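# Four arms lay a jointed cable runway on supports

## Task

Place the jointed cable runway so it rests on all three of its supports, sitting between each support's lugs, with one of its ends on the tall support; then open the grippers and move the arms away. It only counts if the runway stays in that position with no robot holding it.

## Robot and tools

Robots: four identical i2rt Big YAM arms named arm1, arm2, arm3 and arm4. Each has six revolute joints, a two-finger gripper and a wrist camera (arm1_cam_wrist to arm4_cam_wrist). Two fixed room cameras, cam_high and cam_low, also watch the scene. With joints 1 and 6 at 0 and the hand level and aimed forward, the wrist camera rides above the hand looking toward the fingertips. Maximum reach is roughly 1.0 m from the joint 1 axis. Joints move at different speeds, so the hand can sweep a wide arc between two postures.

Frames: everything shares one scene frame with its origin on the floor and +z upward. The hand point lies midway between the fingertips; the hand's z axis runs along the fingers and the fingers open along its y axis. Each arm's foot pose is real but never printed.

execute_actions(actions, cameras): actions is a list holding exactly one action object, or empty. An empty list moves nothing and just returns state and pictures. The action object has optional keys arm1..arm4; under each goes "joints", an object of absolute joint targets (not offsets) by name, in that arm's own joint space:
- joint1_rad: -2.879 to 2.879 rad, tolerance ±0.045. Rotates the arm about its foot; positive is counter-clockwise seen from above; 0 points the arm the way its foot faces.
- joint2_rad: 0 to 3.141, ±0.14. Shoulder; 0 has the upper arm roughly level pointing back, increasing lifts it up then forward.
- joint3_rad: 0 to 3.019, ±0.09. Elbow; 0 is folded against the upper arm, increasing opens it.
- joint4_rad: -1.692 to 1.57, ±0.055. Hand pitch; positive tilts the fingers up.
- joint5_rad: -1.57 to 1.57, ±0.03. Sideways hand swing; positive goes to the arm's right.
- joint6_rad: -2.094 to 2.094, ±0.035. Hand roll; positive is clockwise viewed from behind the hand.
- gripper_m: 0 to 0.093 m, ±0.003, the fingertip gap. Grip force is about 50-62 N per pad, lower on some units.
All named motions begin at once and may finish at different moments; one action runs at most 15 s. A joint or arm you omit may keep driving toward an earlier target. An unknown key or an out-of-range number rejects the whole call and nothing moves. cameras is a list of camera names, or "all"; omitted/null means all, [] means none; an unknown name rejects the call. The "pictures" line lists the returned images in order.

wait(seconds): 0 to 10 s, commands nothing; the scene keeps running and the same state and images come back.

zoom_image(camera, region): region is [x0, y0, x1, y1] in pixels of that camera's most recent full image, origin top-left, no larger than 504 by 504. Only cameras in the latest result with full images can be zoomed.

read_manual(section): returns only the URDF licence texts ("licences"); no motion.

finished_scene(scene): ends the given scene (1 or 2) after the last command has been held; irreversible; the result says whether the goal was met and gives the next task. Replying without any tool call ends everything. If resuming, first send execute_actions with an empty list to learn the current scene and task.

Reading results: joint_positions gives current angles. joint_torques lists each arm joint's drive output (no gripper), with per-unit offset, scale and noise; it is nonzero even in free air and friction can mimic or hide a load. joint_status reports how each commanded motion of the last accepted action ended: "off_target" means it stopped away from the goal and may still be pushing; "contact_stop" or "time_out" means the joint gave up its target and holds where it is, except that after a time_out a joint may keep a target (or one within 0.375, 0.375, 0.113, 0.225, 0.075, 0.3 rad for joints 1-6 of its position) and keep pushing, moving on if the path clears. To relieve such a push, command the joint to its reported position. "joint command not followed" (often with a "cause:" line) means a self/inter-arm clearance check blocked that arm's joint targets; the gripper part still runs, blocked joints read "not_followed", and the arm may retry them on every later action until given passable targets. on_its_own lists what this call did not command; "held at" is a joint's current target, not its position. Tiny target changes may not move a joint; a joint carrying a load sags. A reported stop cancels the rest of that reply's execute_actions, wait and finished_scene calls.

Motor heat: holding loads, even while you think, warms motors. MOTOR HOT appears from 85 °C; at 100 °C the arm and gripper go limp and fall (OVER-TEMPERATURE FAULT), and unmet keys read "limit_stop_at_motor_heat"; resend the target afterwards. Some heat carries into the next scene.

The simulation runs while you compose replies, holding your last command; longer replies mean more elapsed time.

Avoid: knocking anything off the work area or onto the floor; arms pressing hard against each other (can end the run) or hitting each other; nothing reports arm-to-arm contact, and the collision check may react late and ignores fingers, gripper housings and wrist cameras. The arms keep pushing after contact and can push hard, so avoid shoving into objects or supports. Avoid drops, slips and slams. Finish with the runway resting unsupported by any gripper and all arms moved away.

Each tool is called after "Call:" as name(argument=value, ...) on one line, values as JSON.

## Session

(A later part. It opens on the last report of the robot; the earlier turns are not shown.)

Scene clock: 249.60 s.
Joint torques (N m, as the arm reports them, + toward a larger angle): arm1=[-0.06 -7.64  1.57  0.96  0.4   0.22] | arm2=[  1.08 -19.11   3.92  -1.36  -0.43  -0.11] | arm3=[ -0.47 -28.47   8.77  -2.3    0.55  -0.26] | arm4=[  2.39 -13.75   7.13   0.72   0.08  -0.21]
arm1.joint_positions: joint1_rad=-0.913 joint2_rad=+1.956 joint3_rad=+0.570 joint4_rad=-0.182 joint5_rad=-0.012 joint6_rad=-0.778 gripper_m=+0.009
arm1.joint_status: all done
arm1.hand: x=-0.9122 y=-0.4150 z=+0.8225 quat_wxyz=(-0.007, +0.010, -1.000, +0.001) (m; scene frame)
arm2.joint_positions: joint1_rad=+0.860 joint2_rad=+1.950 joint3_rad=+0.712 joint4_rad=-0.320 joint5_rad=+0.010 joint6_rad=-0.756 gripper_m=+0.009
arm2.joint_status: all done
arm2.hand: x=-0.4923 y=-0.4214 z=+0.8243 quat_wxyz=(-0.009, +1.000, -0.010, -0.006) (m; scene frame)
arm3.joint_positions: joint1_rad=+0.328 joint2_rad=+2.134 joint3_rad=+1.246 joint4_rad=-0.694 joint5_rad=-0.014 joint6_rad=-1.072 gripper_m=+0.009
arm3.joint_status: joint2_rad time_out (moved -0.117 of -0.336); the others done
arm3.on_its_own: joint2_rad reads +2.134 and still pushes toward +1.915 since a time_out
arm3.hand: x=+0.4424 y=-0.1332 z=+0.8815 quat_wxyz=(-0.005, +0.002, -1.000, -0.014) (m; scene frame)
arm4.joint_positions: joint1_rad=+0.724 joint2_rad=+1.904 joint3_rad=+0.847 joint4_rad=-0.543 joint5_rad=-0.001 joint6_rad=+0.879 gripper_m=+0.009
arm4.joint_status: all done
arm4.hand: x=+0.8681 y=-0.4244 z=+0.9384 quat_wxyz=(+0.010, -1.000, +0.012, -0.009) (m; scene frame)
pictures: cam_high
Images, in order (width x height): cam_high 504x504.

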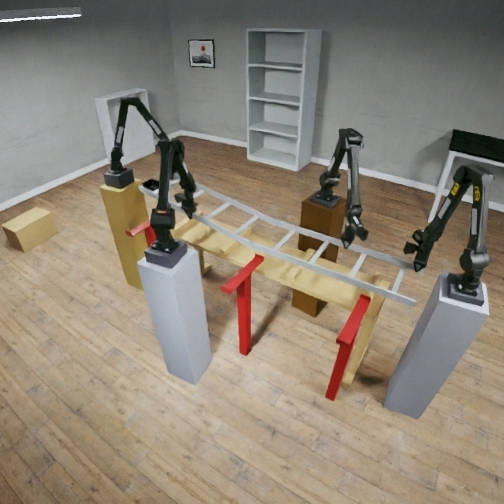

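Call:
execute_actions(actions=[{"arm1":{"joints":{"joint1_rad":-0.716,"joint2_rad":1.958,"joint3_rad":0.45,"joint4_rad":-0.08,"joint6_rad":-0.55}},"arm2":{"joints":{"joint1_rad":0.756,"joint2_rad":1.884,"joint3_rad":0.903,"joint4_rad":-0.475,"joint6_rad":-0.89}},"arm3":{"joints":{"joint1_rad":0.386,"joint2_rad":1.825,"joint3_rad":1.079,"joint4_rad":-0.637,"joint6_rad":-0.999}},"arm4":{"joints":{"joint1_rad":0.608,"joint2_rad":1.78,"joint3_rad":0.737,"joint4_rad":-0.447,"joint6_rad":0.70}}}], cameras=["cam_high"])

Scene clock: 258.83 s.
Joint torques (N m, as the arm reports them, + toward a larger angle): arm1=[ 0.32 -7.11  1.21  0.76 -0.15  0.36] | arm2=[  1.11 -21.8    5.39  -1.87  -0.54  -0.23] | arm3=[  0.28 -24.33   8.26  -2.15   0.43  -0.19] | arm4=[  2.6  -11.63   7.24   1.26   0.05  -0.37]
arm1.joint_positions: joint1_rad=-0.724 joint2_rad=+1.948 joint3_rad=+0.450 joint4_rad=-0.082 joint5_rad=+0.000 joint6_rad=-0.583 gripper_m=+0.009
arm1.joint_status: all done
arm1.hand: x=-0.9191 y=-0.3466 z=+0.8180 quat_wxyz=(+0.002, +0.007, -1.000, +0.002) (m; scene frame)
arm2.joint_positions: joint1_rad=+0.745 joint2_rad=+2.010 joint3_rad=+0.869 joint4_rad=-0.417 joint5_rad=+0.012 joint6_rad=-0.870 gripper_m=+0.009
arm2.joint_status: joint4_rad time_out (moved -0.097 of -0.155); the others done
arm2.on_its_own: joint4_rad reads -0.417 and still pushes toward -0.475 since a time_out
arm2.hand: x=-0.4956 y=-0.3520 z=+0.8256 quat_wxyz=(-0.010, +1.000, -0.010, -0.004) (m; scene frame)
arm3.joint_positions: joint1_rad=+0.391 joint2_rad=+2.027 joint3_rad=+1.045 joint4_rad=-0.590 joint5_rad=-0.012 joint6_rad=-1.005 gripper_m=+0.009
arm3.joint_status: joint2_rad time_out (moved -0.107 of -0.309); the others done
arm3.on_its_own: joint2_rad reads +2.027 and still pushes toward +1.825 since a time_out
arm3.hand: x=+0.4390 y=-0.0673 z=+0.8873 quat_wxyz=(-0.007, -0.001, -1.000, -0.010) (m; scene frame)
arm4.joint_positions: joint1_rad=+0.594 joint2_rad=+1.800 joint3_rad=+0.707 joint4_rad=-0.483 joint5_rad=+0.000 joint6_rad=+0.747 gripper_m=+0.009
arm4.joint_status: joint6_rad time_out (moved -0.131 of -0.179); the others done
arm4.on_its_own: joint6_rad reads +0.747 and still pushes toward +0.700 since a time_out
arm4.hand: x=+0.8637 y=-0.3605 z=+0.9492 quat_wxyz=(+0.001, -1.000, +0.012, -0.002) (m; scene frame)
pictures: cam_high
Images, in order (width x height): cam_high 504x504.

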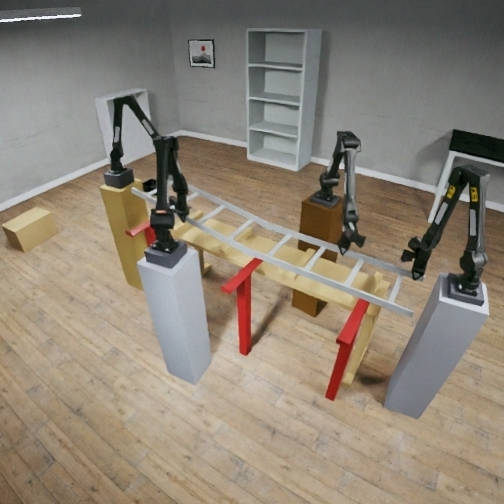

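Call:
execute_actions(actions=[{"arm1":{"joints":{"joint1_rad":-0.472,"joint2_rad":1.944,"joint3_rad":0.385,"joint4_rad":-0.016,"joint6_rad":-0.315}},"arm2":{"joints":{"joint1_rad":0.662,"joint2_rad":1.937,"joint3_rad":1.084,"joint4_rad":-0.588,"joint6_rad":-0.985}},"arm3":{"joints":{"joint1_rad":0.485,"joint2_rad":1.758,"joint3_rad":0.897,"joint4_rad":-0.545,"joint6_rad":-0.903}},"arm4":{"joints":{"joint1_rad":0.438,"joint2_rad":1.725,"joint3_rad":0.619,"joint4_rad":-0.38,"joint6_rad":0.55}}}], cameras=["cam_high"])

Scene clock: 279.50 s.
Joint torques (N m, as the arm reports them, + toward a larger angle): arm1=[ 0.7  -6.88  1.13  1.13 -0.28  0.37] | arm2=[  1.05 -24.38   7.04  -2.38  -0.58  -0.21] | arm3=[  1.57 -22.46   7.01  -2.27   0.15  -0.19] | arm4=[ 2.49 -9.97  7.16  1.41 -0.11 -0.21]
arm1.joint_positions: joint1_rad=-0.487 joint2_rad=+1.942 joint3_rad=+0.379 joint4_rad=-0.026 joint5_rad=+0.003 joint6_rad=-0.349 gripper_m=+0.009
arm1.joint_status: all done
arm1.hand: x=-0.9208 y=-0.2843 z=+0.8177 quat_wxyz=(+0.008, +0.009, -1.000, +0.003) (m; scene frame)
arm2.joint_positions: joint1_rad=+0.651 joint2_rad=+2.077 joint3_rad=+1.036 joint4_rad=-0.516 joint5_rad=+0.014 joint6_rad=-0.965 gripper_m=+0.009
arm2.joint_status: joint2_rad time_out (moved +0.068 of -0.073); joint4_rad time_out (moved -0.099 of -0.171); the others done
arm2.on_its_own: joint2_rad reads +2.077 and still pushes toward +1.937 since a time_out; joint4_rad reads -0.516 and still pushes toward -0.588 since a time_out
arm2.hand: x=-0.4944 y=-0.2846 z=+0.8273 quat_wxyz=(-0.010, +1.000, -0.009, -0.003) (m; scene frame)
arm3.joint_positions: joint1_rad=+0.485 joint2_rad=+1.947 joint3_rad=+0.872 joint4_rad=-0.501 joint5_rad=-0.006 joint6_rad=-0.913 gripper_m=+0.009
arm3.joint_status: joint2_rad time_out (moved -0.080 of -0.269); the others done
arm3.on_its_own: joint2_rad reads +1.947 and still pushes toward +1.758 since a time_out
arm3.hand: x=+0.4386 y=+0.0021 z=+0.8869 quat_wxyz=(-0.003, +0.001, -1.000, -0.010) (m; scene frame)
arm4.joint_positions: joint1_rad=+0.426 joint2_rad=+1.740 joint3_rad=+0.584 joint4_rad=-0.419 joint5_rad=+0.004 joint6_rad=+0.579 gripper_m=+0.009
arm4.joint_status: all done
arm4.hand: x=+0.8649 y=-0.2902 z=+0.9475 quat_wxyz=(+0.003, -1.000, +0.011, +0.000) (m; scene frame)
pictures: cam_high
Images, in order (width x height): cam_high 504x504.

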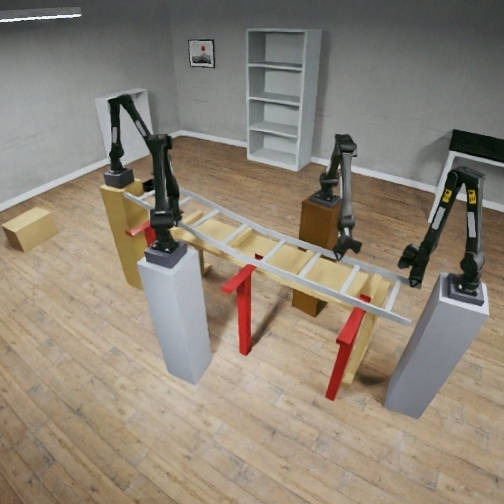

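Call:
execute_actions(actions=[{"arm1":{"joints":{"joint1_rad":-0.166,"joint2_rad":1.934,"joint3_rad":0.356,"joint4_rad":0.023,"joint6_rad":-0.02}},"arm2":{"joints":{"joint1_rad":0.587,"joint2_rad":2.013,"joint3_rad":1.29,"joint4_rad":-0.71,"joint6_rad":-1.06}},"arm3":{"joints":{"joint1_rad":0.621,"joint2_rad":1.69,"joint3_rad":0.729,"joint4_rad":-0.46,"joint6_rad":-0.77}},"arm4":{"joints":{"joint1_rad":0.219,"joint2_rad":1.687,"joint3_rad":0.538,"joint4_rad":-0.335,"joint6_rad":0.33}}}], cameras=["cam_high"])

Scene clock: 291.17 s.
Joint torques (N m, as the arm reports them, + toward a larger angle): arm1=[ 1.25 -6.97  1.41  1.6  -0.06  0.34] | arm2=[  1.   -26.71   8.47  -3.05  -0.7   -0.22] | arm3=[  1.85 -20.47   5.49  -1.94  -0.22  -0.09] | arm4=[ 2.46 -9.07  6.93  1.51 -0.38 -0.23]
arm1.joint_positions: joint1_rad=-0.187 joint2_rad=+1.938 joint3_rad=+0.342 joint4_rad=+0.002 joint5_rad=-0.001 joint6_rad=-0.052 gripper_m=+0.009
arm1.joint_status: all done
arm1.hand: x=-0.9241 y=-0.2183 z=+0.8180 quat_wxyz=(+0.010, +0.010, -1.000, +0.003) (m; scene frame)
arm2.joint_positions: joint1_rad=+0.578 joint2_rad=+2.161 joint3_rad=+1.231 joint4_rad=-0.621 joint5_rad=+0.017 joint6_rad=-1.040 gripper_m=+0.009
arm2.joint_status: joint2_rad time_out (moved +0.084 of -0.064); joint4_rad time_out (moved -0.105 of -0.194); the others done
arm2.on_its_own: joint2_rad reads +2.161 and still pushes toward +2.013 since a time_out; joint4_rad reads -0.621 and still pushes toward -0.710 since a time_out
arm2.hand: x=-0.4955 y=-0.2136 z=+0.8295 quat_wxyz=(-0.013, +1.000, -0.008, -0.002) (m; scene frame)
arm3.joint_positions: joint1_rad=+0.609 joint2_rad=+1.867 joint3_rad=+0.710 joint4_rad=-0.420 joint5_rad=+0.003 joint6_rad=-0.788 gripper_m=+0.009
arm3.joint_status: joint2_rad time_out (moved -0.080 of -0.257); the others done
arm3.on_its_own: joint2_rad reads +1.867 and still pushes toward +1.690 since a time_out
arm3.hand: x=+0.4366 y=+0.0733 z=+0.8892 quat_wxyz=(+0.001, +0.000, -1.000, -0.007) (m; scene frame)
arm4.joint_positions: joint1_rad=+0.207 joint2_rad=+1.701 joint3_rad=+0.502 joint4_rad=-0.377 joint5_rad=+0.011 joint6_rad=+0.360 gripper_m=+0.009
arm4.joint_status: all done
arm4.hand: x=+0.8641 y=-0.2189 z=+0.9458 quat_wxyz=(+0.006, -1.000, +0.012, +0.000) (m; scene frame)
pictures: cam_high
Images, in order (width x height): cam_high 504x504.

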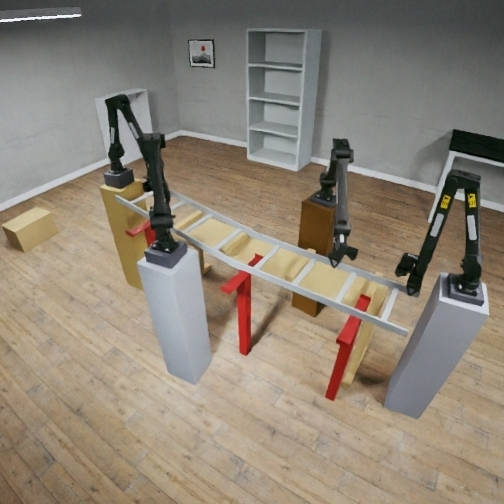

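Call:
execute_actions(actions=[{"arm1":{"joints":{"joint1_rad":0.141,"joint2_rad":1.93,"joint3_rad":0.389,"joint4_rad":0.012,"joint6_rad":0.285}},"arm2":{"joints":{"joint1_rad":0.526,"joint2_rad":2.114,"joint3_rad":1.522,"joint4_rad":-0.853,"joint6_rad":-1.12}},"arm3":{"joints":{"joint1_rad":0.802,"joint2_rad":1.639,"joint3_rad":0.591,"joint4_rad":-0.382,"joint6_rad":-0.60}},"arm4":{"joints":{"joint1_rad":-0.038,"joint2_rad":1.664,"joint3_rad":0.498,"joint4_rad":-0.313,"joint6_rad":0.075}}}], cameras=["arm1_cam_wrist","arm4_cam_wrist","arm3_cam_wrist","cam_high"])

Scene clock: 300.17 s.
Joint torques (N m, as the arm reports them, + toward a larger angle): arm1=[ 1.12 -7.3   3.28  1.09  0.09  0.31] | arm2=[  0.68 -28.68   9.68  -3.69  -0.62  -0.23] | arm3=[  2.64 -18.07   4.85  -1.88  -0.84   0.06] | arm4=[ 2.28 -8.74  6.61  1.64 -0.63 -0.23]
arm1.joint_positions: joint1_rad=+0.122 joint2_rad=+1.938 joint3_rad=+0.350 joint4_rad=+0.002 joint5_rad=-0.004 joint6_rad=+0.256 gripper_m=+0.009
arm1.joint_status: all done
arm1.hand: x=-0.9264 y=-0.1537 z=+0.8174 quat_wxyz=(+0.006, +0.010, -1.000, +0.004) (m; scene frame)
arm2.joint_positions: joint1_rad=+0.521 joint2_rad=+2.263 joint3_rad=+1.456 joint4_rad=-0.746 joint5_rad=+0.015 joint6_rad=-1.099 gripper_m=+0.009
arm2.joint_status: joint2_rad time_out (moved +0.102 of -0.047); joint4_rad time_out (moved -0.125 of -0.232); the others done
arm2.on_its_own: joint2_rad reads +2.263 and still pushes toward +2.114 since a time_out; joint4_rad reads -0.746 and still pushes toward -0.853 since a time_out
arm2.hand: x=-0.4967 y=-0.1439 z=+0.8315 quat_wxyz=(-0.012, +1.000, -0.008, -0.002) (m; scene frame)
arm3.joint_positions: joint1_rad=+0.775 joint2_rad=+1.800 joint3_rad=+0.572 joint4_rad=-0.345 joint5_rad=+0.016 joint6_rad=-0.622 gripper_m=+0.009
arm3.joint_status: joint2_rad time_out (moved -0.067 of -0.228); the others done
arm3.on_its_own: joint2_rad reads +1.800 and still pushes toward +1.639 since a time_out
arm3.hand: x=+0.4341 y=+0.1430 z=+0.8911 quat_wxyz=(+0.004, +0.000, -1.000, +0.000) (m; scene frame)
arm4.joint_positions: joint1_rad=-0.048 joint2_rad=+1.679 joint3_rad=+0.465 joint4_rad=-0.358 joint5_rad=+0.018 joint6_rad=+0.106 gripper_m=+0.009
arm4.joint_status: all done
arm4.hand: x=+0.8624 y=-0.1481 z=+0.9463 quat_wxyz=(+0.009, -1.000, +0.012, +0.000) (m; scene frame)
pictures: arm1_cam_wrist, arm3_cam_wrist, arm4_cam_wrist, cam_high
Images, in order (width x height): arm1_cam_wrist 616x616, arm3_cam_wrist 616x616, arm4_cam_wrist 616x616, cam_high 504x504.

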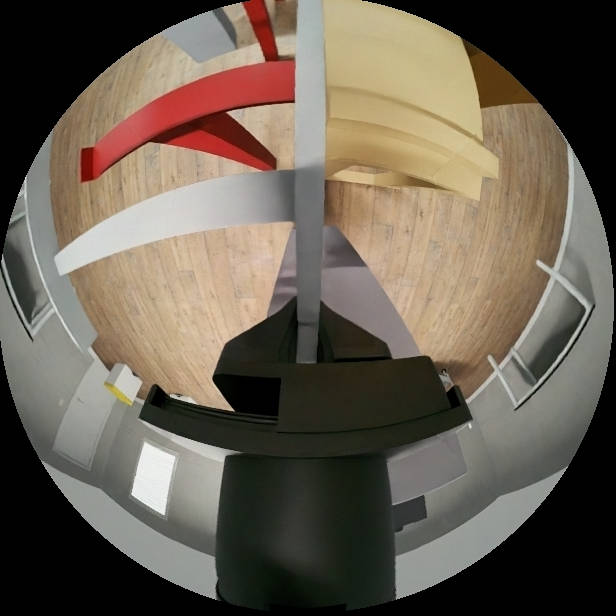

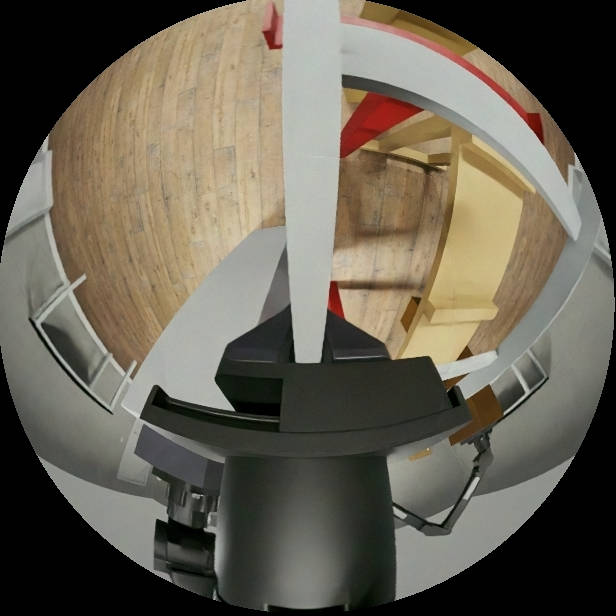

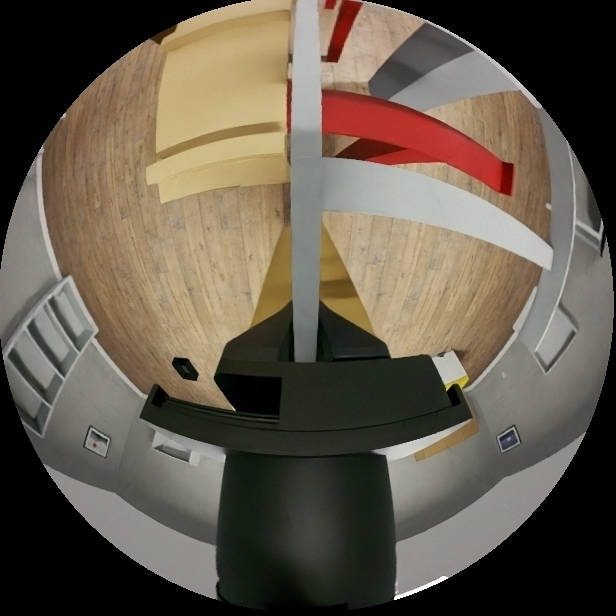

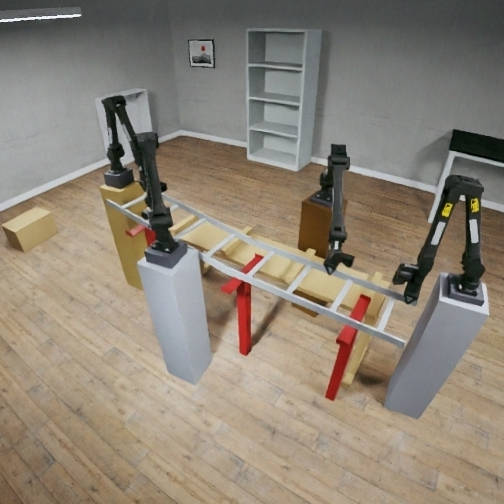

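Call:
zoom_image(camera="arm4_cam_wrist", region=[230, 30, 390, 190])

Call:
zoom_image(camera="arm3_cam_wrist", region=[230, 0, 390, 160])

Call:
zoom_image(camera="cam_high", region=[100, 180, 420, 360])

Region (230, 30, 390, 190) of arm4_cam_wrist's 616x616 image, scaled by 3.150, with more detail than that image has.

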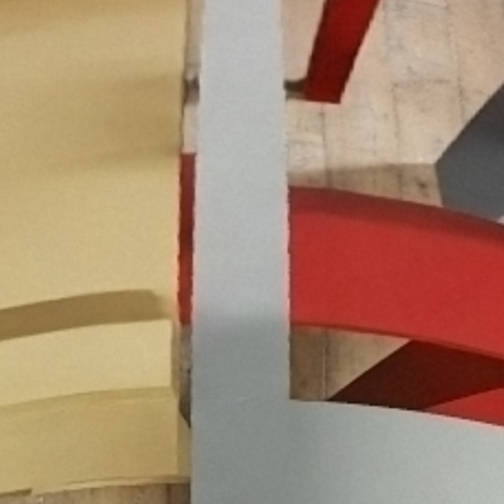

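Region (230, 0, 390, 160) of arm3_cam_wrist's 616x616 image, scaled by 3.150, with more detail than that image has.

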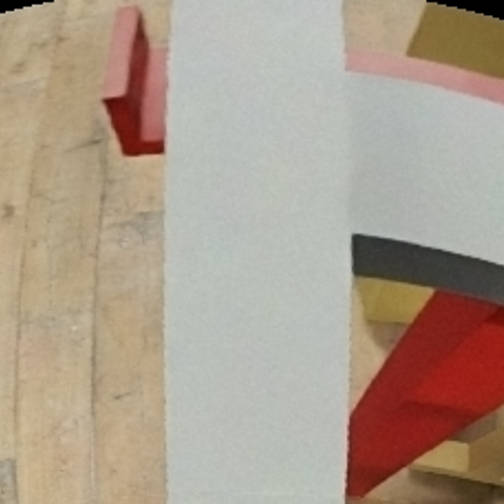

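Region (100, 180, 420, 360) of cam_high's 504x504 image, scaled by 1.575, with more detail than that image has; it fills the top 284 rows of this view, and the rest is white.

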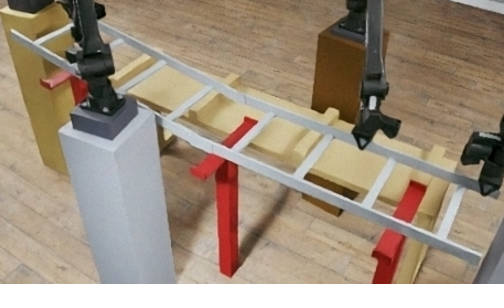

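Call:
execute_actions(actions=[{"arm1":{"joints":{"joint1_rad":0.212,"joint2_rad":1.93,"joint3_rad":0.40,"joint4_rad":0.002,"joint6_rad":0.35}},"arm2":{"joints":{"joint1_rad":0.506,"joint2_rad":2.13,"joint3_rad":1.575,"joint4_rad":-0.878,"joint6_rad":-1.13}},"arm3":{"joints":{"joint1_rad":0.842,"joint2_rad":1.625,"joint3_rad":0.567,"joint4_rad":-0.372,"joint6_rad":-0.565}},"arm4":{"joints":{"joint1_rad":-0.084,"joint2_rad":1.664,"joint3_rad":0.498,"joint4_rad":-0.313,"joint6_rad":0.037}}}], cameras=["arm1_cam_wrist","arm4_cam_wrist","arm3_cam_wrist"])

Scene clock: 334.03 s.
Joint torques (N m, as the arm reports them, + toward a larger angle): arm1=[ 1.46 -7.36  3.52  0.96  0.05  0.26] | arm2=[ -0.01 -29.24  10.19  -3.75  -0.6   -0.28] | arm3=[  3.67 -17.46   4.2   -1.31  -0.94  -0.01] | arm4=[ 1.78 -8.72  6.61  1.6  -0.61 -0.24]
arm1.joint_positions: joint1_rad=+0.189 joint2_rad=+1.938 joint3_rad=+0.358 joint4_rad=-0.005 joint5_rad=-0.003 joint6_rad=+0.326 gripper_m=+0.009
arm1.joint_status: all done
arm1.hand: x=-0.9276 y=-0.1392 z=+0.8172 quat_wxyz=(+0.005, +0.009, -1.000, +0.005) (m; scene frame)
arm2.joint_positions: joint1_rad=+0.511 joint2_rad=+2.281 joint3_rad=+1.504 joint4_rad=-0.770 joint5_rad=+0.014 joint6_rad=-1.105 gripper_m=+0.009
arm2.joint_status: joint2_rad time_out (moved +0.019 of -0.133); joint4_rad time_out (moved -0.024 of -0.132); the others done
arm2.on_its_own: joint2_rad reads +2.281 and still pushes toward +2.130 since a time_out; joint4_rad reads -0.770 and still pushes toward -0.878 since a time_out
arm2.hand: x=-0.4974 y=-0.1292 z=+0.8338 quat_wxyz=(-0.014, +1.000, -0.009, -0.004) (m; scene frame)
arm3.joint_positions: joint1_rad=+0.807 joint2_rad=+1.787 joint3_rad=+0.555 joint4_rad=-0.341 joint5_rad=+0.017 joint6_rad=-0.586 gripper_m=+0.009
arm3.joint_status: joint2_rad time_out (moved -0.013 of -0.175); the others done
arm3.on_its_own: joint2_rad reads +1.787 and still pushes toward +1.625 since a time_out
arm3.hand: x=+0.4344 y=+0.1542 z=+0.8927 quat_wxyz=(+0.004, -0.001, -1.000, +0.000) (m; scene frame)
arm4.joint_positions: joint1_rad=-0.088 joint2_rad=+1.679 joint3_rad=+0.465 joint4_rad=-0.357 joint5_rad=+0.017 joint6_rad=+0.069 gripper_m=+0.009
arm4.joint_status: all done
arm4.hand: x=+0.8617 y=-0.1378 z=+0.9463 quat_wxyz=(+0.008, -1.000, +0.013, +0.000) (m; scene frame)
pictures: arm1_cam_wrist, arm3_cam_wrist, arm4_cam_wrist
Images, in order (width x height): arm1_cam_wrist 616x616, arm3_cam_wrist 616x616, arm4_cam_wrist 616x616.

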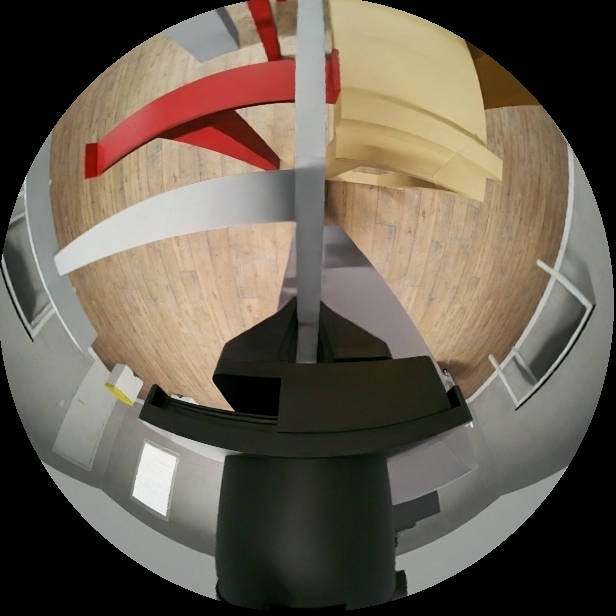

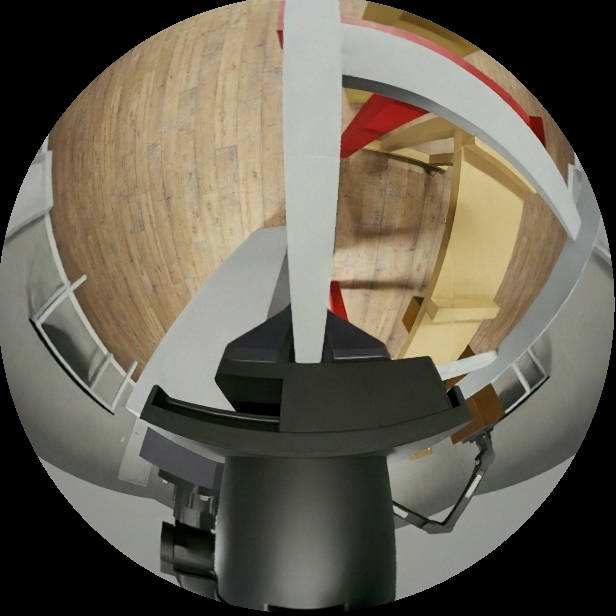

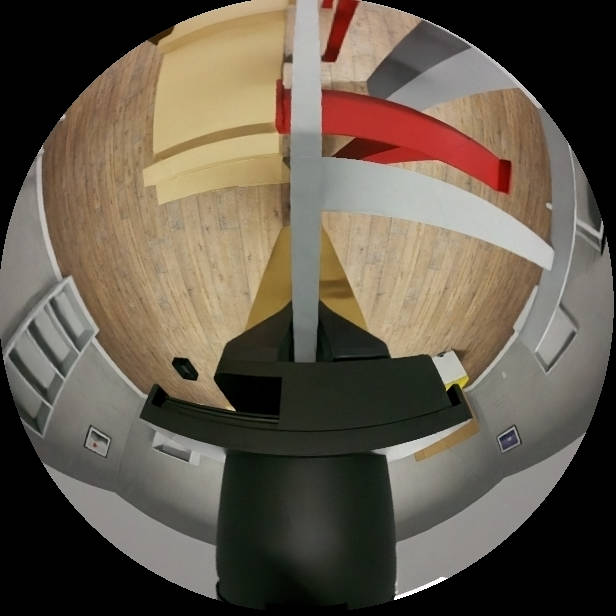

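Call:
zoom_image(camera="arm4_cam_wrist", region=[240, 50, 360, 150])

Call:
zoom_image(camera="arm1_cam_wrist", region=[260, 20, 380, 120])

Region (240, 50, 360, 150) of arm4_cam_wrist's 616x616 image, scaled by 4.200, with more detail than that image has.

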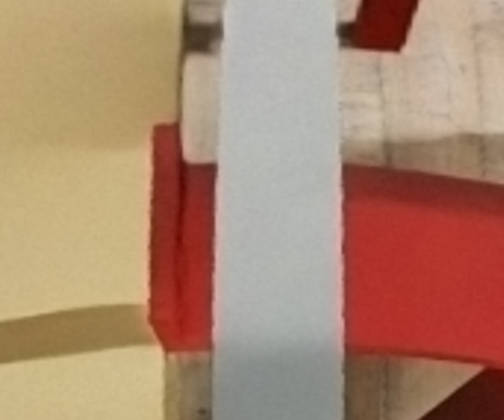

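Region (260, 20, 380, 120) of arm1_cam_wrist's 616x616 image, scaled by 4.200, with more detail than that image has.

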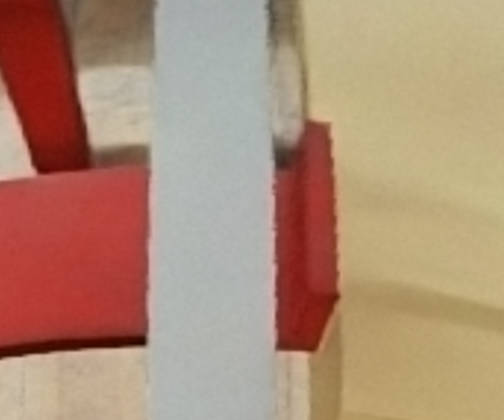

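Call:
execute_actions(actions=[{"arm1":{"joints":{"joint2_rad":2.077,"joint3_rad":0.425,"joint4_rad":0.125}},"arm2":{"joints":{"joint2_rad":2.186,"joint3_rad":1.588,"joint4_rad":-0.81}},"arm3":{"joints":{"joint2_rad":1.775,"joint3_rad":0.58,"joint4_rad":-0.266}},"arm4":{"joints":{"joint1_rad":-0.062,"joint2_rad":1.803,"joint3_rad":0.50,"joint4_rad":-0.19,"joint6_rad":0.048}}}], cameras=["arm1_cam_wrist","arm4_cam_wrist","arm3_cam_wrist"])

Scene clock: 367.03 s.
Joint torques (N m, as the arm reports them, + toward a larger angle): arm1=[ 1.48 -7.38  2.37  1.86 -0.12  0.23] | arm2=[  0.29 -29.68   9.52  -2.09  -0.53  -0.27] | arm3=[  3.32 -16.51   3.76  -1.53  -0.91   0.02] | arm4=[ 3.26 -8.21  6.05  1.37 -0.56 -0.18]
arm1.joint_positions: joint1_rad=+0.189 joint2_rad=+2.074 joint3_rad=+0.388 joint4_rad=+0.099 joint5_rad=+0.002 joint6_rad=+0.327 gripper_m=+0.010
arm1.joint_status: all done
arm1.hand: x=-0.9260 y=-0.1395 z=+0.7898 quat_wxyz=(+0.006, +0.008, -1.000, +0.008) (m; scene frame)
arm2.joint_positions: joint1_rad=+0.507 joint2_rad=+2.340 joint3_rad=+1.522 joint4_rad=-0.747 joint5_rad=+0.012 joint6_rad=-1.106 gripper_m=+0.009
arm2.joint_status: joint2_rad off_target (ended at +2.340, target +2.186); joint4_rad off_target (ended at -0.747, target -0.810); the others done
arm2.on_its_own: joint2_rad reads +2.340 and still pushes toward +2.186 since a time_out
arm2.hand: x=-0.4955 y=-0.1298 z=+0.8050 quat_wxyz=(-0.006, +1.000, -0.011, -0.001) (m; scene frame)
arm3.joint_positions: joint1_rad=+0.807 joint2_rad=+1.904 joint3_rad=+0.567 joint4_rad=-0.235 joint5_rad=+0.017 joint6_rad=-0.585 gripper_m=+0.009
arm3.joint_status: all done
arm3.hand: x=+0.4364 y=+0.1534 z=+0.8617 quat_wxyz=(+0.004, -0.002, -1.000, +0.001) (m; scene frame)
arm4.joint_positions: joint1_rad=-0.084 joint2_rad=+1.805 joint3_rad=+0.460 joint4_rad=-0.228 joint5_rad=+0.016 joint6_rad=+0.073 gripper_m=+0.009
arm4.joint_status: all done
arm4.hand: x=+0.8643 y=-0.1390 z=+0.9155 quat_wxyz=(+0.008, -1.000, +0.013, +0.000) (m; scene frame)
pictures: arm1_cam_wrist, arm3_cam_wrist, arm4_cam_wrist
Images, in order (width x height): arm1_cam_wrist 616x616, arm3_cam_wrist 616x616, arm4_cam_wrist 616x616.

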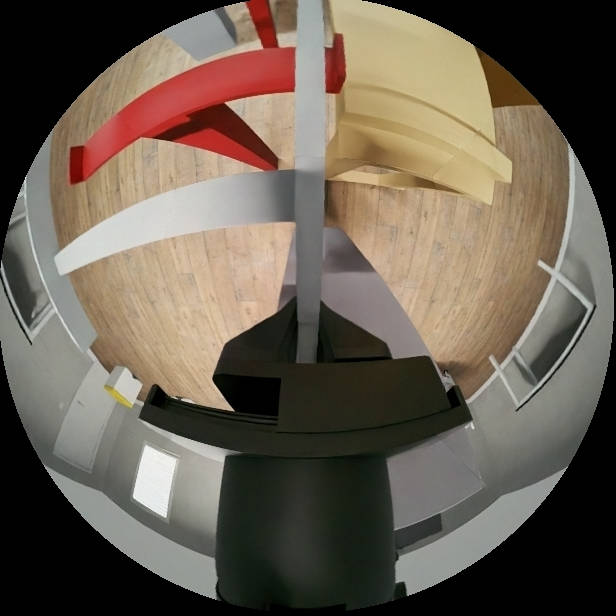

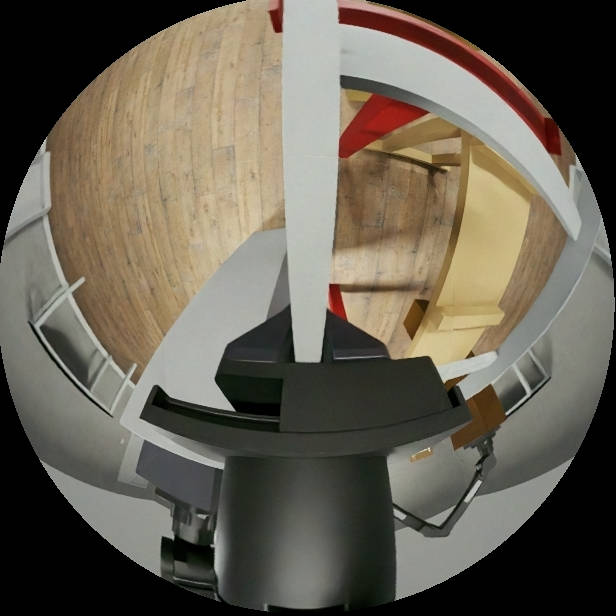

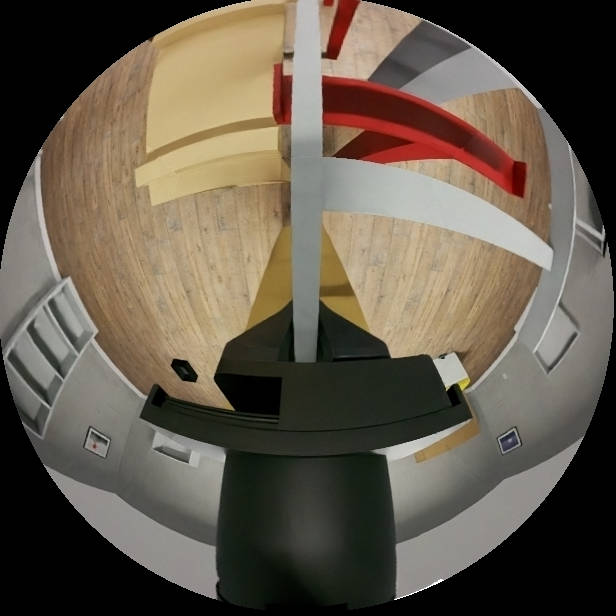

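Call:
execute_actions(actions=[{"arm1":{"joints":{"joint2_rad":2.182,"joint3_rad":0.451,"joint4_rad":0.204}},"arm2":{"joints":{"joint2_rad":2.245,"joint3_rad":1.603,"joint4_rad":-0.766}},"arm3":{"joints":{"joint2_rad":1.88,"joint3_rad":0.593,"joint4_rad":-0.174}},"arm4":{"joints":{"joint2_rad":1.909,"joint3_rad":0.509,"joint4_rad":-0.093}}}], cameras=["arm1_cam_wrist","arm4_cam_wrist","cam_low"])

Scene clock: 372.80 s.
Joint torques (N m, as the arm reports them, + toward a larger angle): arm1=[ 1.4  -8.    1.26  2.04 -0.2   0.23] | arm2=[  0.58 -29.29   9.36  -1.75  -0.5   -0.23] | arm3=[  3.   -17.62   1.86  -1.24  -0.84  -0.01] | arm4=[ 3.14 -8.43  5.77  1.08 -0.4  -0.18]
arm1.joint_positions: joint1_rad=+0.190 joint2_rad=+2.183 joint3_rad=+0.421 joint4_rad=+0.174 joint5_rad=+0.003 joint6_rad=+0.329 gripper_m=+0.010
arm1.joint_status: all done
arm1.hand: x=-0.9239 y=-0.1390 z=+0.7660 quat_wxyz=(+0.006, +0.008, -1.000, +0.009) (m; scene frame)
arm2.joint_positions: joint1_rad=+0.503 joint2_rad=+2.393 joint3_rad=+1.536 joint4_rad=-0.712 joint5_rad=+0.011 joint6_rad=-1.110 gripper_m=+0.009
arm2.joint_status: joint2_rad off_target (ended at +2.392, target +2.245); the others done
arm2.on_its_own: joint2_rad reads +2.393 and still pushes toward +2.245 since a time_out
arm2.hand: x=-0.4932 y=-0.1292 z=+0.7785 quat_wxyz=(-0.004, +1.000, -0.011, +0.000) (m; scene frame)
arm3.joint_positions: joint1_rad=+0.809 joint2_rad=+2.009 joint3_rad=+0.590 joint4_rad=-0.152 joint5_rad=+0.015 joint6_rad=-0.583 gripper_m=+0.009
arm3.joint_status: all done
arm3.hand: x=+0.4396 y=+0.1526 z=+0.8339 quat_wxyz=(+0.003, -0.002, -1.000, +0.000) (m; scene frame)
arm4.joint_positions: joint1_rad=-0.082 joint2_rad=+1.910 joint3_rad=+0.461 joint4_rad=-0.123 joint5_rad=+0.011 joint6_rad=+0.074 gripper_m=+0.009
arm4.joint_status: all done
arm4.hand: x=+0.8671 y=-0.1400 z=+0.8905 quat_wxyz=(+0.005, -1.000, +0.013, +0.000) (m; scene frame)
pictures: arm1_cam_wrist, arm4_cam_wrist, cam_low
Images, in order (width x height): arm1_cam_wrist 616x616, arm4_cam_wrist 616x616, cam_low 504x504.

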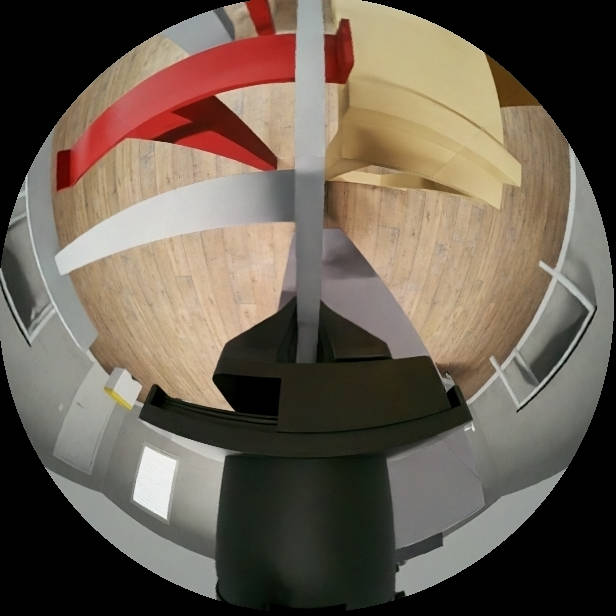

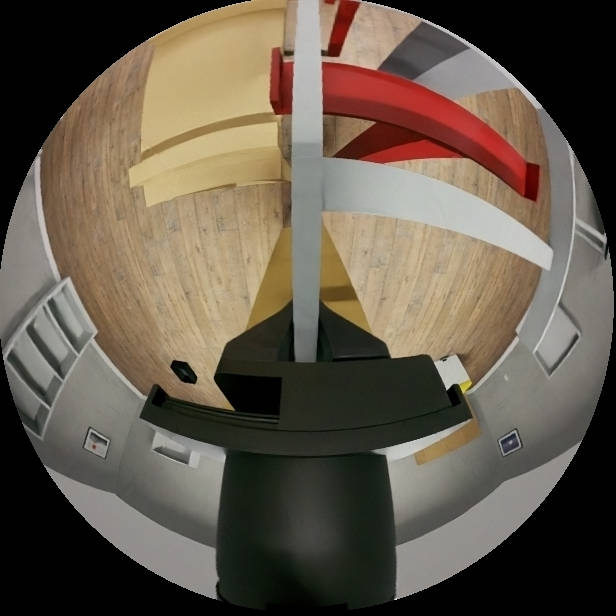

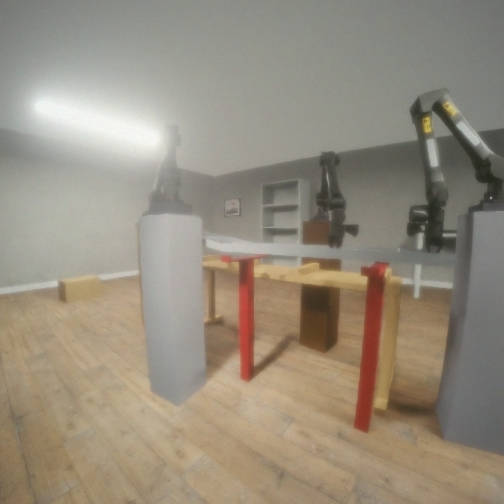

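Call:
zoom_image(camera="cam_low", region=[200, 220, 460, 300])

Region (200, 220, 460, 300) of cam_low's 504x504 image, scaled by 1.938, with more detail than that image has; it fills the top 155 rows of this view, and the rest is white.

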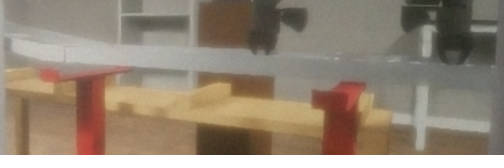

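Call:
execute_actions(actions=[{"arm1":{"joints":{"joint2_rad":2.263,"joint3_rad":0.475,"joint4_rad":0.261}},"arm2":{"joints":{"joint2_rad":2.295,"joint3_rad":1.617,"joint4_rad":-0.73}},"arm3":{"joints":{"joint2_rad":1.959,"joint3_rad":0.607,"joint4_rad":-0.109}},"arm4":{"joints":{"joint2_rad":1.983,"joint3_rad":0.52,"joint4_rad":-0.03}}}], cameras=["arm1_cam_wrist","arm4_cam_wrist","cam_low"])

Scene clock: 382.17 s.
Joint torques (N m, as the arm reports them, + toward a larger angle): arm1=[ 1.28 -8.41  0.52  2.13 -0.14  0.23] | arm2=[  1.48 -28.97   9.26  -1.53  -0.58  -0.2 ] | arm3=[  2.16 -16.82   0.92  -0.97  -0.74  -0.06] | arm4=[ 3.12 -9.04  5.23  1.14 -0.39 -0.2 ]
arm1.joint_positions: joint1_rad=+0.190 joint2_rad=+2.265 joint3_rad=+0.450 joint4_rad=+0.229 joint5_rad=+0.002 joint6_rad=+0.330 gripper_m=+0.010
arm1.joint_status: all done
arm1.hand: x=-0.9219 y=-0.1383 z=+0.7470 quat_wxyz=(+0.005, +0.008, -1.000, +0.008) (m; scene frame)
arm2.joint_positions: joint1_rad=+0.500 joint2_rad=+2.436 joint3_rad=+1.550 joint4_rad=-0.682 joint5_rad=+0.012 joint6_rad=-1.112 gripper_m=+0.009
arm2.joint_status: joint2_rad off_target (ended at +2.437, target +2.295); the others done
arm2.hand: x=-0.4917 y=-0.1284 z=+0.7567 quat_wxyz=(-0.004, +1.000, -0.011, +0.000) (m; scene frame)
arm3.joint_positions: joint1_rad=+0.810 joint2_rad=+2.086 joint3_rad=+0.609 joint4_rad=-0.093 joint5_rad=+0.014 joint6_rad=-0.582 gripper_m=+0.009
arm3.joint_status: all done
arm3.hand: x=+0.4414 y=+0.1524 z=+0.8132 quat_wxyz=(+0.002, -0.003, -1.000, -0.001) (m; scene frame)
arm4.joint_positions: joint1_rad=-0.082 joint2_rad=+1.986 joint3_rad=+0.471 joint4_rad=-0.062 joint5_rad=+0.010 joint6_rad=+0.075 gripper_m=+0.009
arm4.joint_status: all done
arm4.hand: x=+0.8682 y=-0.1403 z=+0.8729 quat_wxyz=(+0.005, -1.000, +0.013, -0.002) (m; scene frame)
pictures: arm1_cam_wrist, arm4_cam_wrist, cam_low
Images, in order (width x height): arm1_cam_wrist 616x616, arm4_cam_wrist 616x616, cam_low 504x504.

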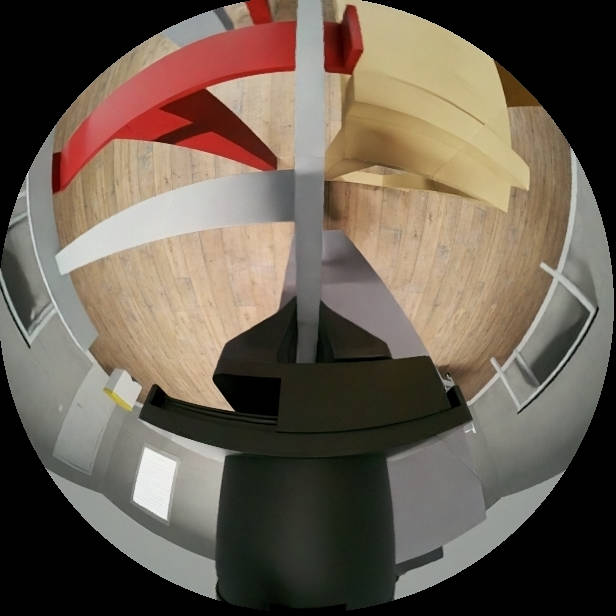

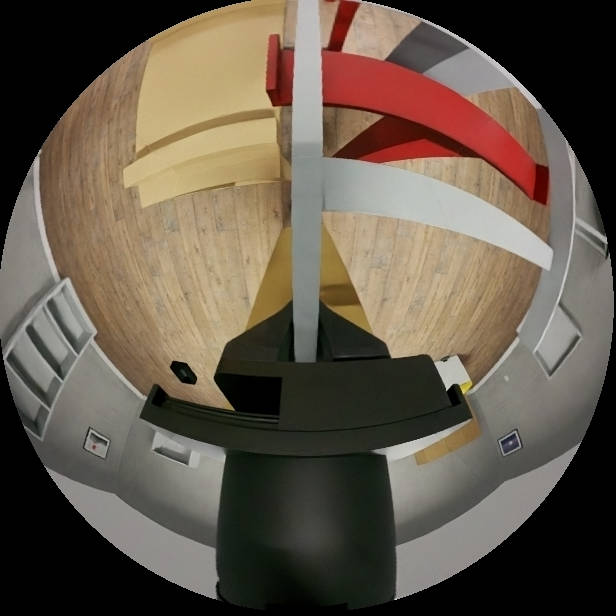

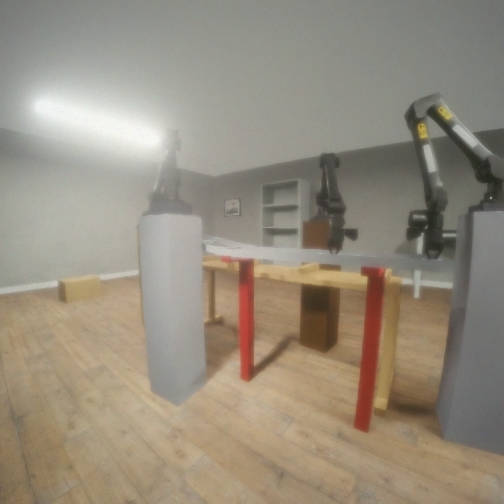

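Call:
execute_actions(actions=[{"arm1":{"joints":{"joint2_rad":2.315,"joint3_rad":0.492,"joint4_rad":0.296}},"arm2":{"joints":{"joint2_rad":2.327,"joint3_rad":1.627,"joint4_rad":-0.708}},"arm3":{"joints":{"joint2_rad":2.012,"joint3_rad":0.618,"joint4_rad":-0.067}},"arm4":{"joints":{"joint2_rad":2.031,"joint3_rad":0.529,"joint4_rad":0.009}}}], cameras=["cam_low"])

Scene clock: 387.07 s.
Joint torques (N m, as the arm reports them, + toward a larger angle): arm1=[ 1.26 -8.27  0.23  2.2  -0.12  0.22] | arm2=[  1.07 -28.37   9.19  -1.32  -0.5   -0.19] | arm3=[  2.6  -16.58   0.4   -0.94  -0.8   -0.07] | arm4=[ 3.04 -9.22  4.94  1.2  -0.32 -0.21]
arm1.joint_positions: joint1_rad=+0.190 joint2_rad=+2.315 joint3_rad=+0.468 joint4_rad=+0.263 joint5_rad=+0.001 joint6_rad=+0.330 gripper_m=+0.010
arm1.joint_status: all done
arm1.hand: x=-0.9214 y=-0.1382 z=+0.7352 quat_wxyz=(+0.005, +0.007, -1.000, +0.007) (m; scene frame)
arm2.joint_positions: joint1_rad=+0.498 joint2_rad=+2.463 joint3_rad=+1.560 joint4_rad=-0.666 joint5_rad=+0.012 joint6_rad=-1.113 gripper_m=+0.009
arm2.joint_status: all done
arm2.hand: x=-0.4909 y=-0.1281 z=+0.7437 quat_wxyz=(-0.004, +1.000, -0.011, +0.000) (m; scene frame)
arm3.joint_positions: joint1_rad=+0.810 joint2_rad=+2.134 joint3_rad=+0.621 joint4_rad=-0.055 joint5_rad=+0.014 joint6_rad=-0.581 gripper_m=+0.009
arm3.joint_status: all done
arm3.hand: x=+0.4424 y=+0.1521 z=+0.8001 quat_wxyz=(+0.001, -0.003, -1.000, +0.000) (m; scene frame)
arm4.joint_positions: joint1_rad=-0.081 joint2_rad=+2.034 joint3_rad=+0.480 joint4_rad=-0.024 joint5_rad=+0.009 joint6_rad=+0.076 gripper_m=+0.009
arm4.joint_status: all done
arm4.hand: x=+0.8689 y=-0.1406 z=+0.8616 quat_wxyz=(+0.004, -1.000, +0.014, -0.003) (m; scene frame)
pictures: cam_low
Images, in order (width x height): cam_low 504x504.

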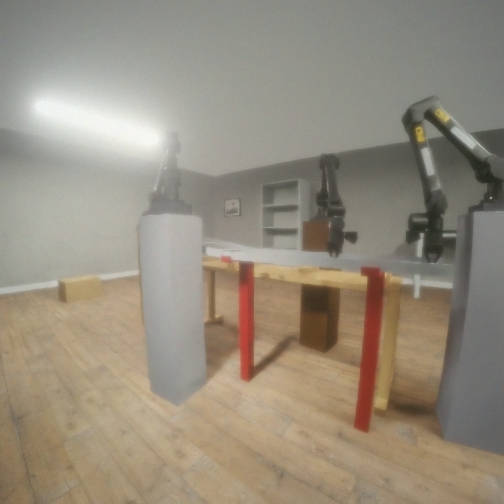

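Call:
zoom_image(camera="cam_low", region=[200, 225, 460, 300])

Region (200, 225, 460, 300) of cam_low's 504x504 image, scaled by 1.938, with more detail than that image has; it fills the top 145 rows of this view, and the rest is white.

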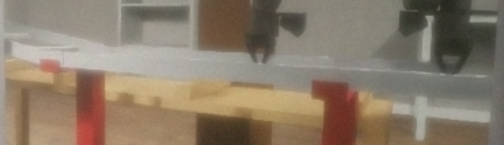

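Call:
execute_actions(actions=[{"arm1":{"joints":{"joint2_rad":2.349,"joint3_rad":0.504,"joint4_rad":0.318}},"arm2":{"joints":{"joint2_rad":2.351,"joint3_rad":1.635,"joint4_rad":-0.692}},"arm3":{"joints":{"joint2_rad":2.054,"joint3_rad":0.627,"joint4_rad":-0.034}},"arm4":{"joints":{"joint2_rad":2.071,"joint3_rad":0.537,"joint4_rad":0.041}}}], cameras=[])

Scene clock: 391.53 s.
Joint torques (N m, as the arm reports them, + toward a larger angle): arm1=[ 1.14 -7.55  0.62  2.36 -0.11  0.19] | arm2=[  0.81 -27.33   9.53  -0.79  -0.52  -0.19] | arm3=[  2.7  -15.71  -0.03  -0.51  -0.79  -0.04] | arm4=[ 3.04 -9.42  4.82  1.14 -0.32 -0.2 ]
arm1.joint_positions: joint1_rad=+0.192 joint2_rad=+2.335 joint3_rad=+0.473 joint4_rad=+0.283 joint5_rad=+0.001 joint6_rad=+0.333 gripper_m=+0.009
arm1.joint_status: all done
arm1.hand: x=-0.9210 y=-0.1376 z=+0.7306 quat_wxyz=(+0.002, +0.007, -1.000, +0.006) (m; scene frame)
arm2.joint_positions: joint1_rad=+0.498 joint2_rad=+2.469 joint3_rad=+1.562 joint4_rad=-0.663 joint5_rad=+0.012 joint6_rad=-1.113 gripper_m=+0.009
arm2.joint_status: all done
arm2.hand: x=-0.4909 y=-0.1282 z=+0.7410 quat_wxyz=(-0.003, +1.000, -0.011, +0.000) (m; scene frame)
arm3.joint_positions: joint1_rad=+0.811 joint2_rad=+2.167 joint3_rad=+0.632 joint4_rad=-0.031 joint5_rad=+0.015 joint6_rad=-0.580 gripper_m=+0.009
arm3.joint_status: all done
arm3.hand: x=+0.4435 y=+0.1516 z=+0.7910 quat_wxyz=(+0.000, -0.003, -1.000, +0.001) (m; scene frame)
arm4.joint_positions: joint1_rad=-0.081 joint2_rad=+2.075 joint3_rad=+0.486 joint4_rad=+0.009 joint5_rad=+0.009 joint6_rad=+0.076 gripper_m=+0.009
arm4.joint_status: all done
arm4.hand: x=+0.8702 y=-0.1406 z=+0.8518 quat_wxyz=(+0.005, -1.000, +0.013, -0.004) (m; scene frame)
pictures: none
No camera images: the call's "cameras" was empty. Leave "cameras" out to get every camera's image.

Call:
execute_actions(actions=[{"arm1":{"joints":{"joint2_rad":2.337,"joint3_rad":0.49,"joint4_rad":0.30}},"arm2":{"joints":{"joint2_rad":2.40,"joint3_rad":1.615,"joint4_rad":-0.68}},"arm3":{"joints":{"joint2_rad":2.10,"joint3_rad":0.635,"joint4_rad":-0.008}},"arm4":{"joints":{"joint2_rad":2.118,"joint3_rad":0.547,"joint4_rad":0.078}}}], cameras=[])

Scene clock: 397.23 s.
Joint torques (N m, as the arm reports them, + toward a larger angle): arm1=[ 1.08 -8.26 -0.32  1.45 -0.15  0.18] | arm2=[  0.85 -23.99   8.16  -0.38  -0.52  -0.19] | arm3=[  2.7  -15.62   0.17  -0.24  -0.83  -0.08] | arm4=[ 3.04 -8.61  4.99  1.33 -0.4  -0.21]
arm1.joint_positions: joint1_rad=+0.193 joint2_rad=+2.335 joint3_rad=+0.472 joint4_rad=+0.283 joint5_rad=+0.002 joint6_rad=+0.334 gripper_m=+0.009
arm1.joint_status: all done
arm1.hand: x=-0.9215 y=-0.1377 z=+0.7307 quat_wxyz=(+0.002, +0.007, -1.000, +0.007) (m; scene frame)
arm2.joint_positions: joint1_rad=+0.498 joint2_rad=+2.471 joint3_rad=+1.562 joint4_rad=-0.663 joint5_rad=+0.012 joint6_rad=-1.113 gripper_m=+0.009
arm2.joint_status: all done
arm2.hand: x=-0.4906 y=-0.1289 z=+0.7396 quat_wxyz=(-0.002, +1.000, -0.011, +0.001) (m; scene frame)
arm3.joint_positions: joint1_rad=+0.813 joint2_rad=+2.191 joint3_rad=+0.638 joint4_rad=-0.012 joint5_rad=+0.016 joint6_rad=-0.578 gripper_m=+0.009
arm3.joint_status: all done
arm3.hand: x=+0.4437 y=+0.1520 z=+0.7844 quat_wxyz=(+0.000, -0.003, -1.000, +0.002) (m; scene frame)
arm4.joint_positions: joint1_rad=-0.081 joint2_rad=+2.110 joint3_rad=+0.491 joint4_rad=+0.041 joint5_rad=+0.011 joint6_rad=+0.076 gripper_m=+0.009
arm4.joint_status: all done
arm4.hand: x=+0.8709 y=-0.1402 z=+0.8435 quat_wxyz=(+0.006, -1.000, +0.014, -0.003) (m; scene frame)
pictures: none
No camera images: the call's "cameras" was empty. Leave "cameras" out to get every camera's image.

Call:
execute_actions(actions=[{"arm2":{"joints":{"joint2_rad":2.45,"joint3_rad":1.585,"joint4_rad":-0.668}},"arm3":{"joints":{"joint2_rad":2.15,"joint3_rad":0.642,"joint4_rad":0.005}},"arm4":{"joints":{"joint2_rad":2.138,"joint3_rad":0.54,"joint4_rad":0.09}}}], cameras=["arm4_cam_wrist","cam_low"])

Scene clock: 401.27 s.
Joint torques (N m, as the arm reports them, + toward a larger angle): arm1=[ 1.11 -8.38 -0.33  1.46 -0.15  0.17] | arm2=[  0.9  -20.6    6.05   0.1   -0.51  -0.19] | arm3=[  3.26 -11.42   0.88   0.05  -0.85  -0.08] | arm4=[ 3.06 -7.05  4.41  1.74 -0.39 -0.21]
arm1.joint_positions: joint1_rad=+0.193 joint2_rad=+2.335 joint3_rad=+0.472 joint4_rad=+0.283 joint5_rad=+0.002 joint6_rad=+0.334 gripper_m=+0.009
arm1.joint_status: not commanded
arm1.hand: x=-0.9215 y=-0.1377 z=+0.7307 quat_wxyz=(+0.002, +0.007, -1.000, +0.007) (m; scene frame)
arm2.joint_positions: joint1_rad=+0.498 joint2_rad=+2.474 joint3_rad=+1.562 joint4_rad=-0.663 joint5_rad=+0.012 joint6_rad=-1.113 gripper_m=+0.009
arm2.joint_status: all done
arm2.hand: x=-0.4902 y=-0.1298 z=+0.7381 quat_wxyz=(-0.001, +1.000, -0.011, +0.001) (m; scene frame)
arm3.joint_positions: joint1_rad=+0.813 joint2_rad=+2.191 joint3_rad=+0.638 joint4_rad=-0.011 joint5_rad=+0.016 joint6_rad=-0.578 gripper_m=+0.009
arm3.joint_status: all done
arm3.hand: x=+0.4438 y=+0.1519 z=+0.7843 quat_wxyz=(+0.000, -0.003, -1.000, +0.002) (m; scene frame)
arm4.joint_positions: joint1_rad=-0.081 joint2_rad=+2.110 joint3_rad=+0.491 joint4_rad=+0.042 joint5_rad=+0.011 joint6_rad=+0.076 gripper_m=+0.009
arm4.joint_status: all done
arm4.hand: x=+0.8707 y=-0.1402 z=+0.8435 quat_wxyz=(+0.006, -1.000, +0.014, -0.003) (m; scene frame)
pictures: arm4_cam_wrist, cam_low
Images, in order (width x height): arm4_cam_wrist 616x616, cam_low 504x504.

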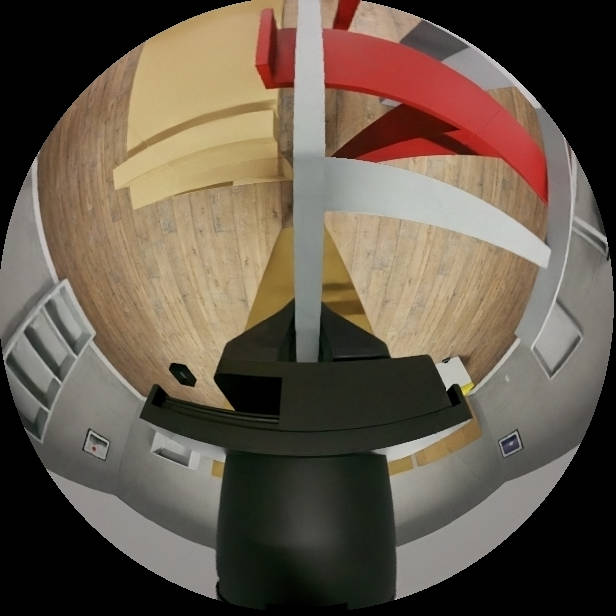

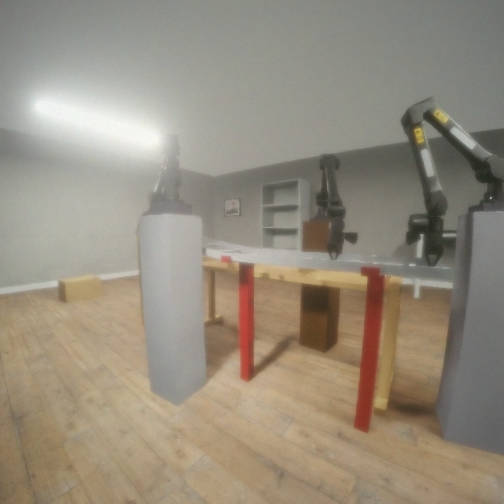

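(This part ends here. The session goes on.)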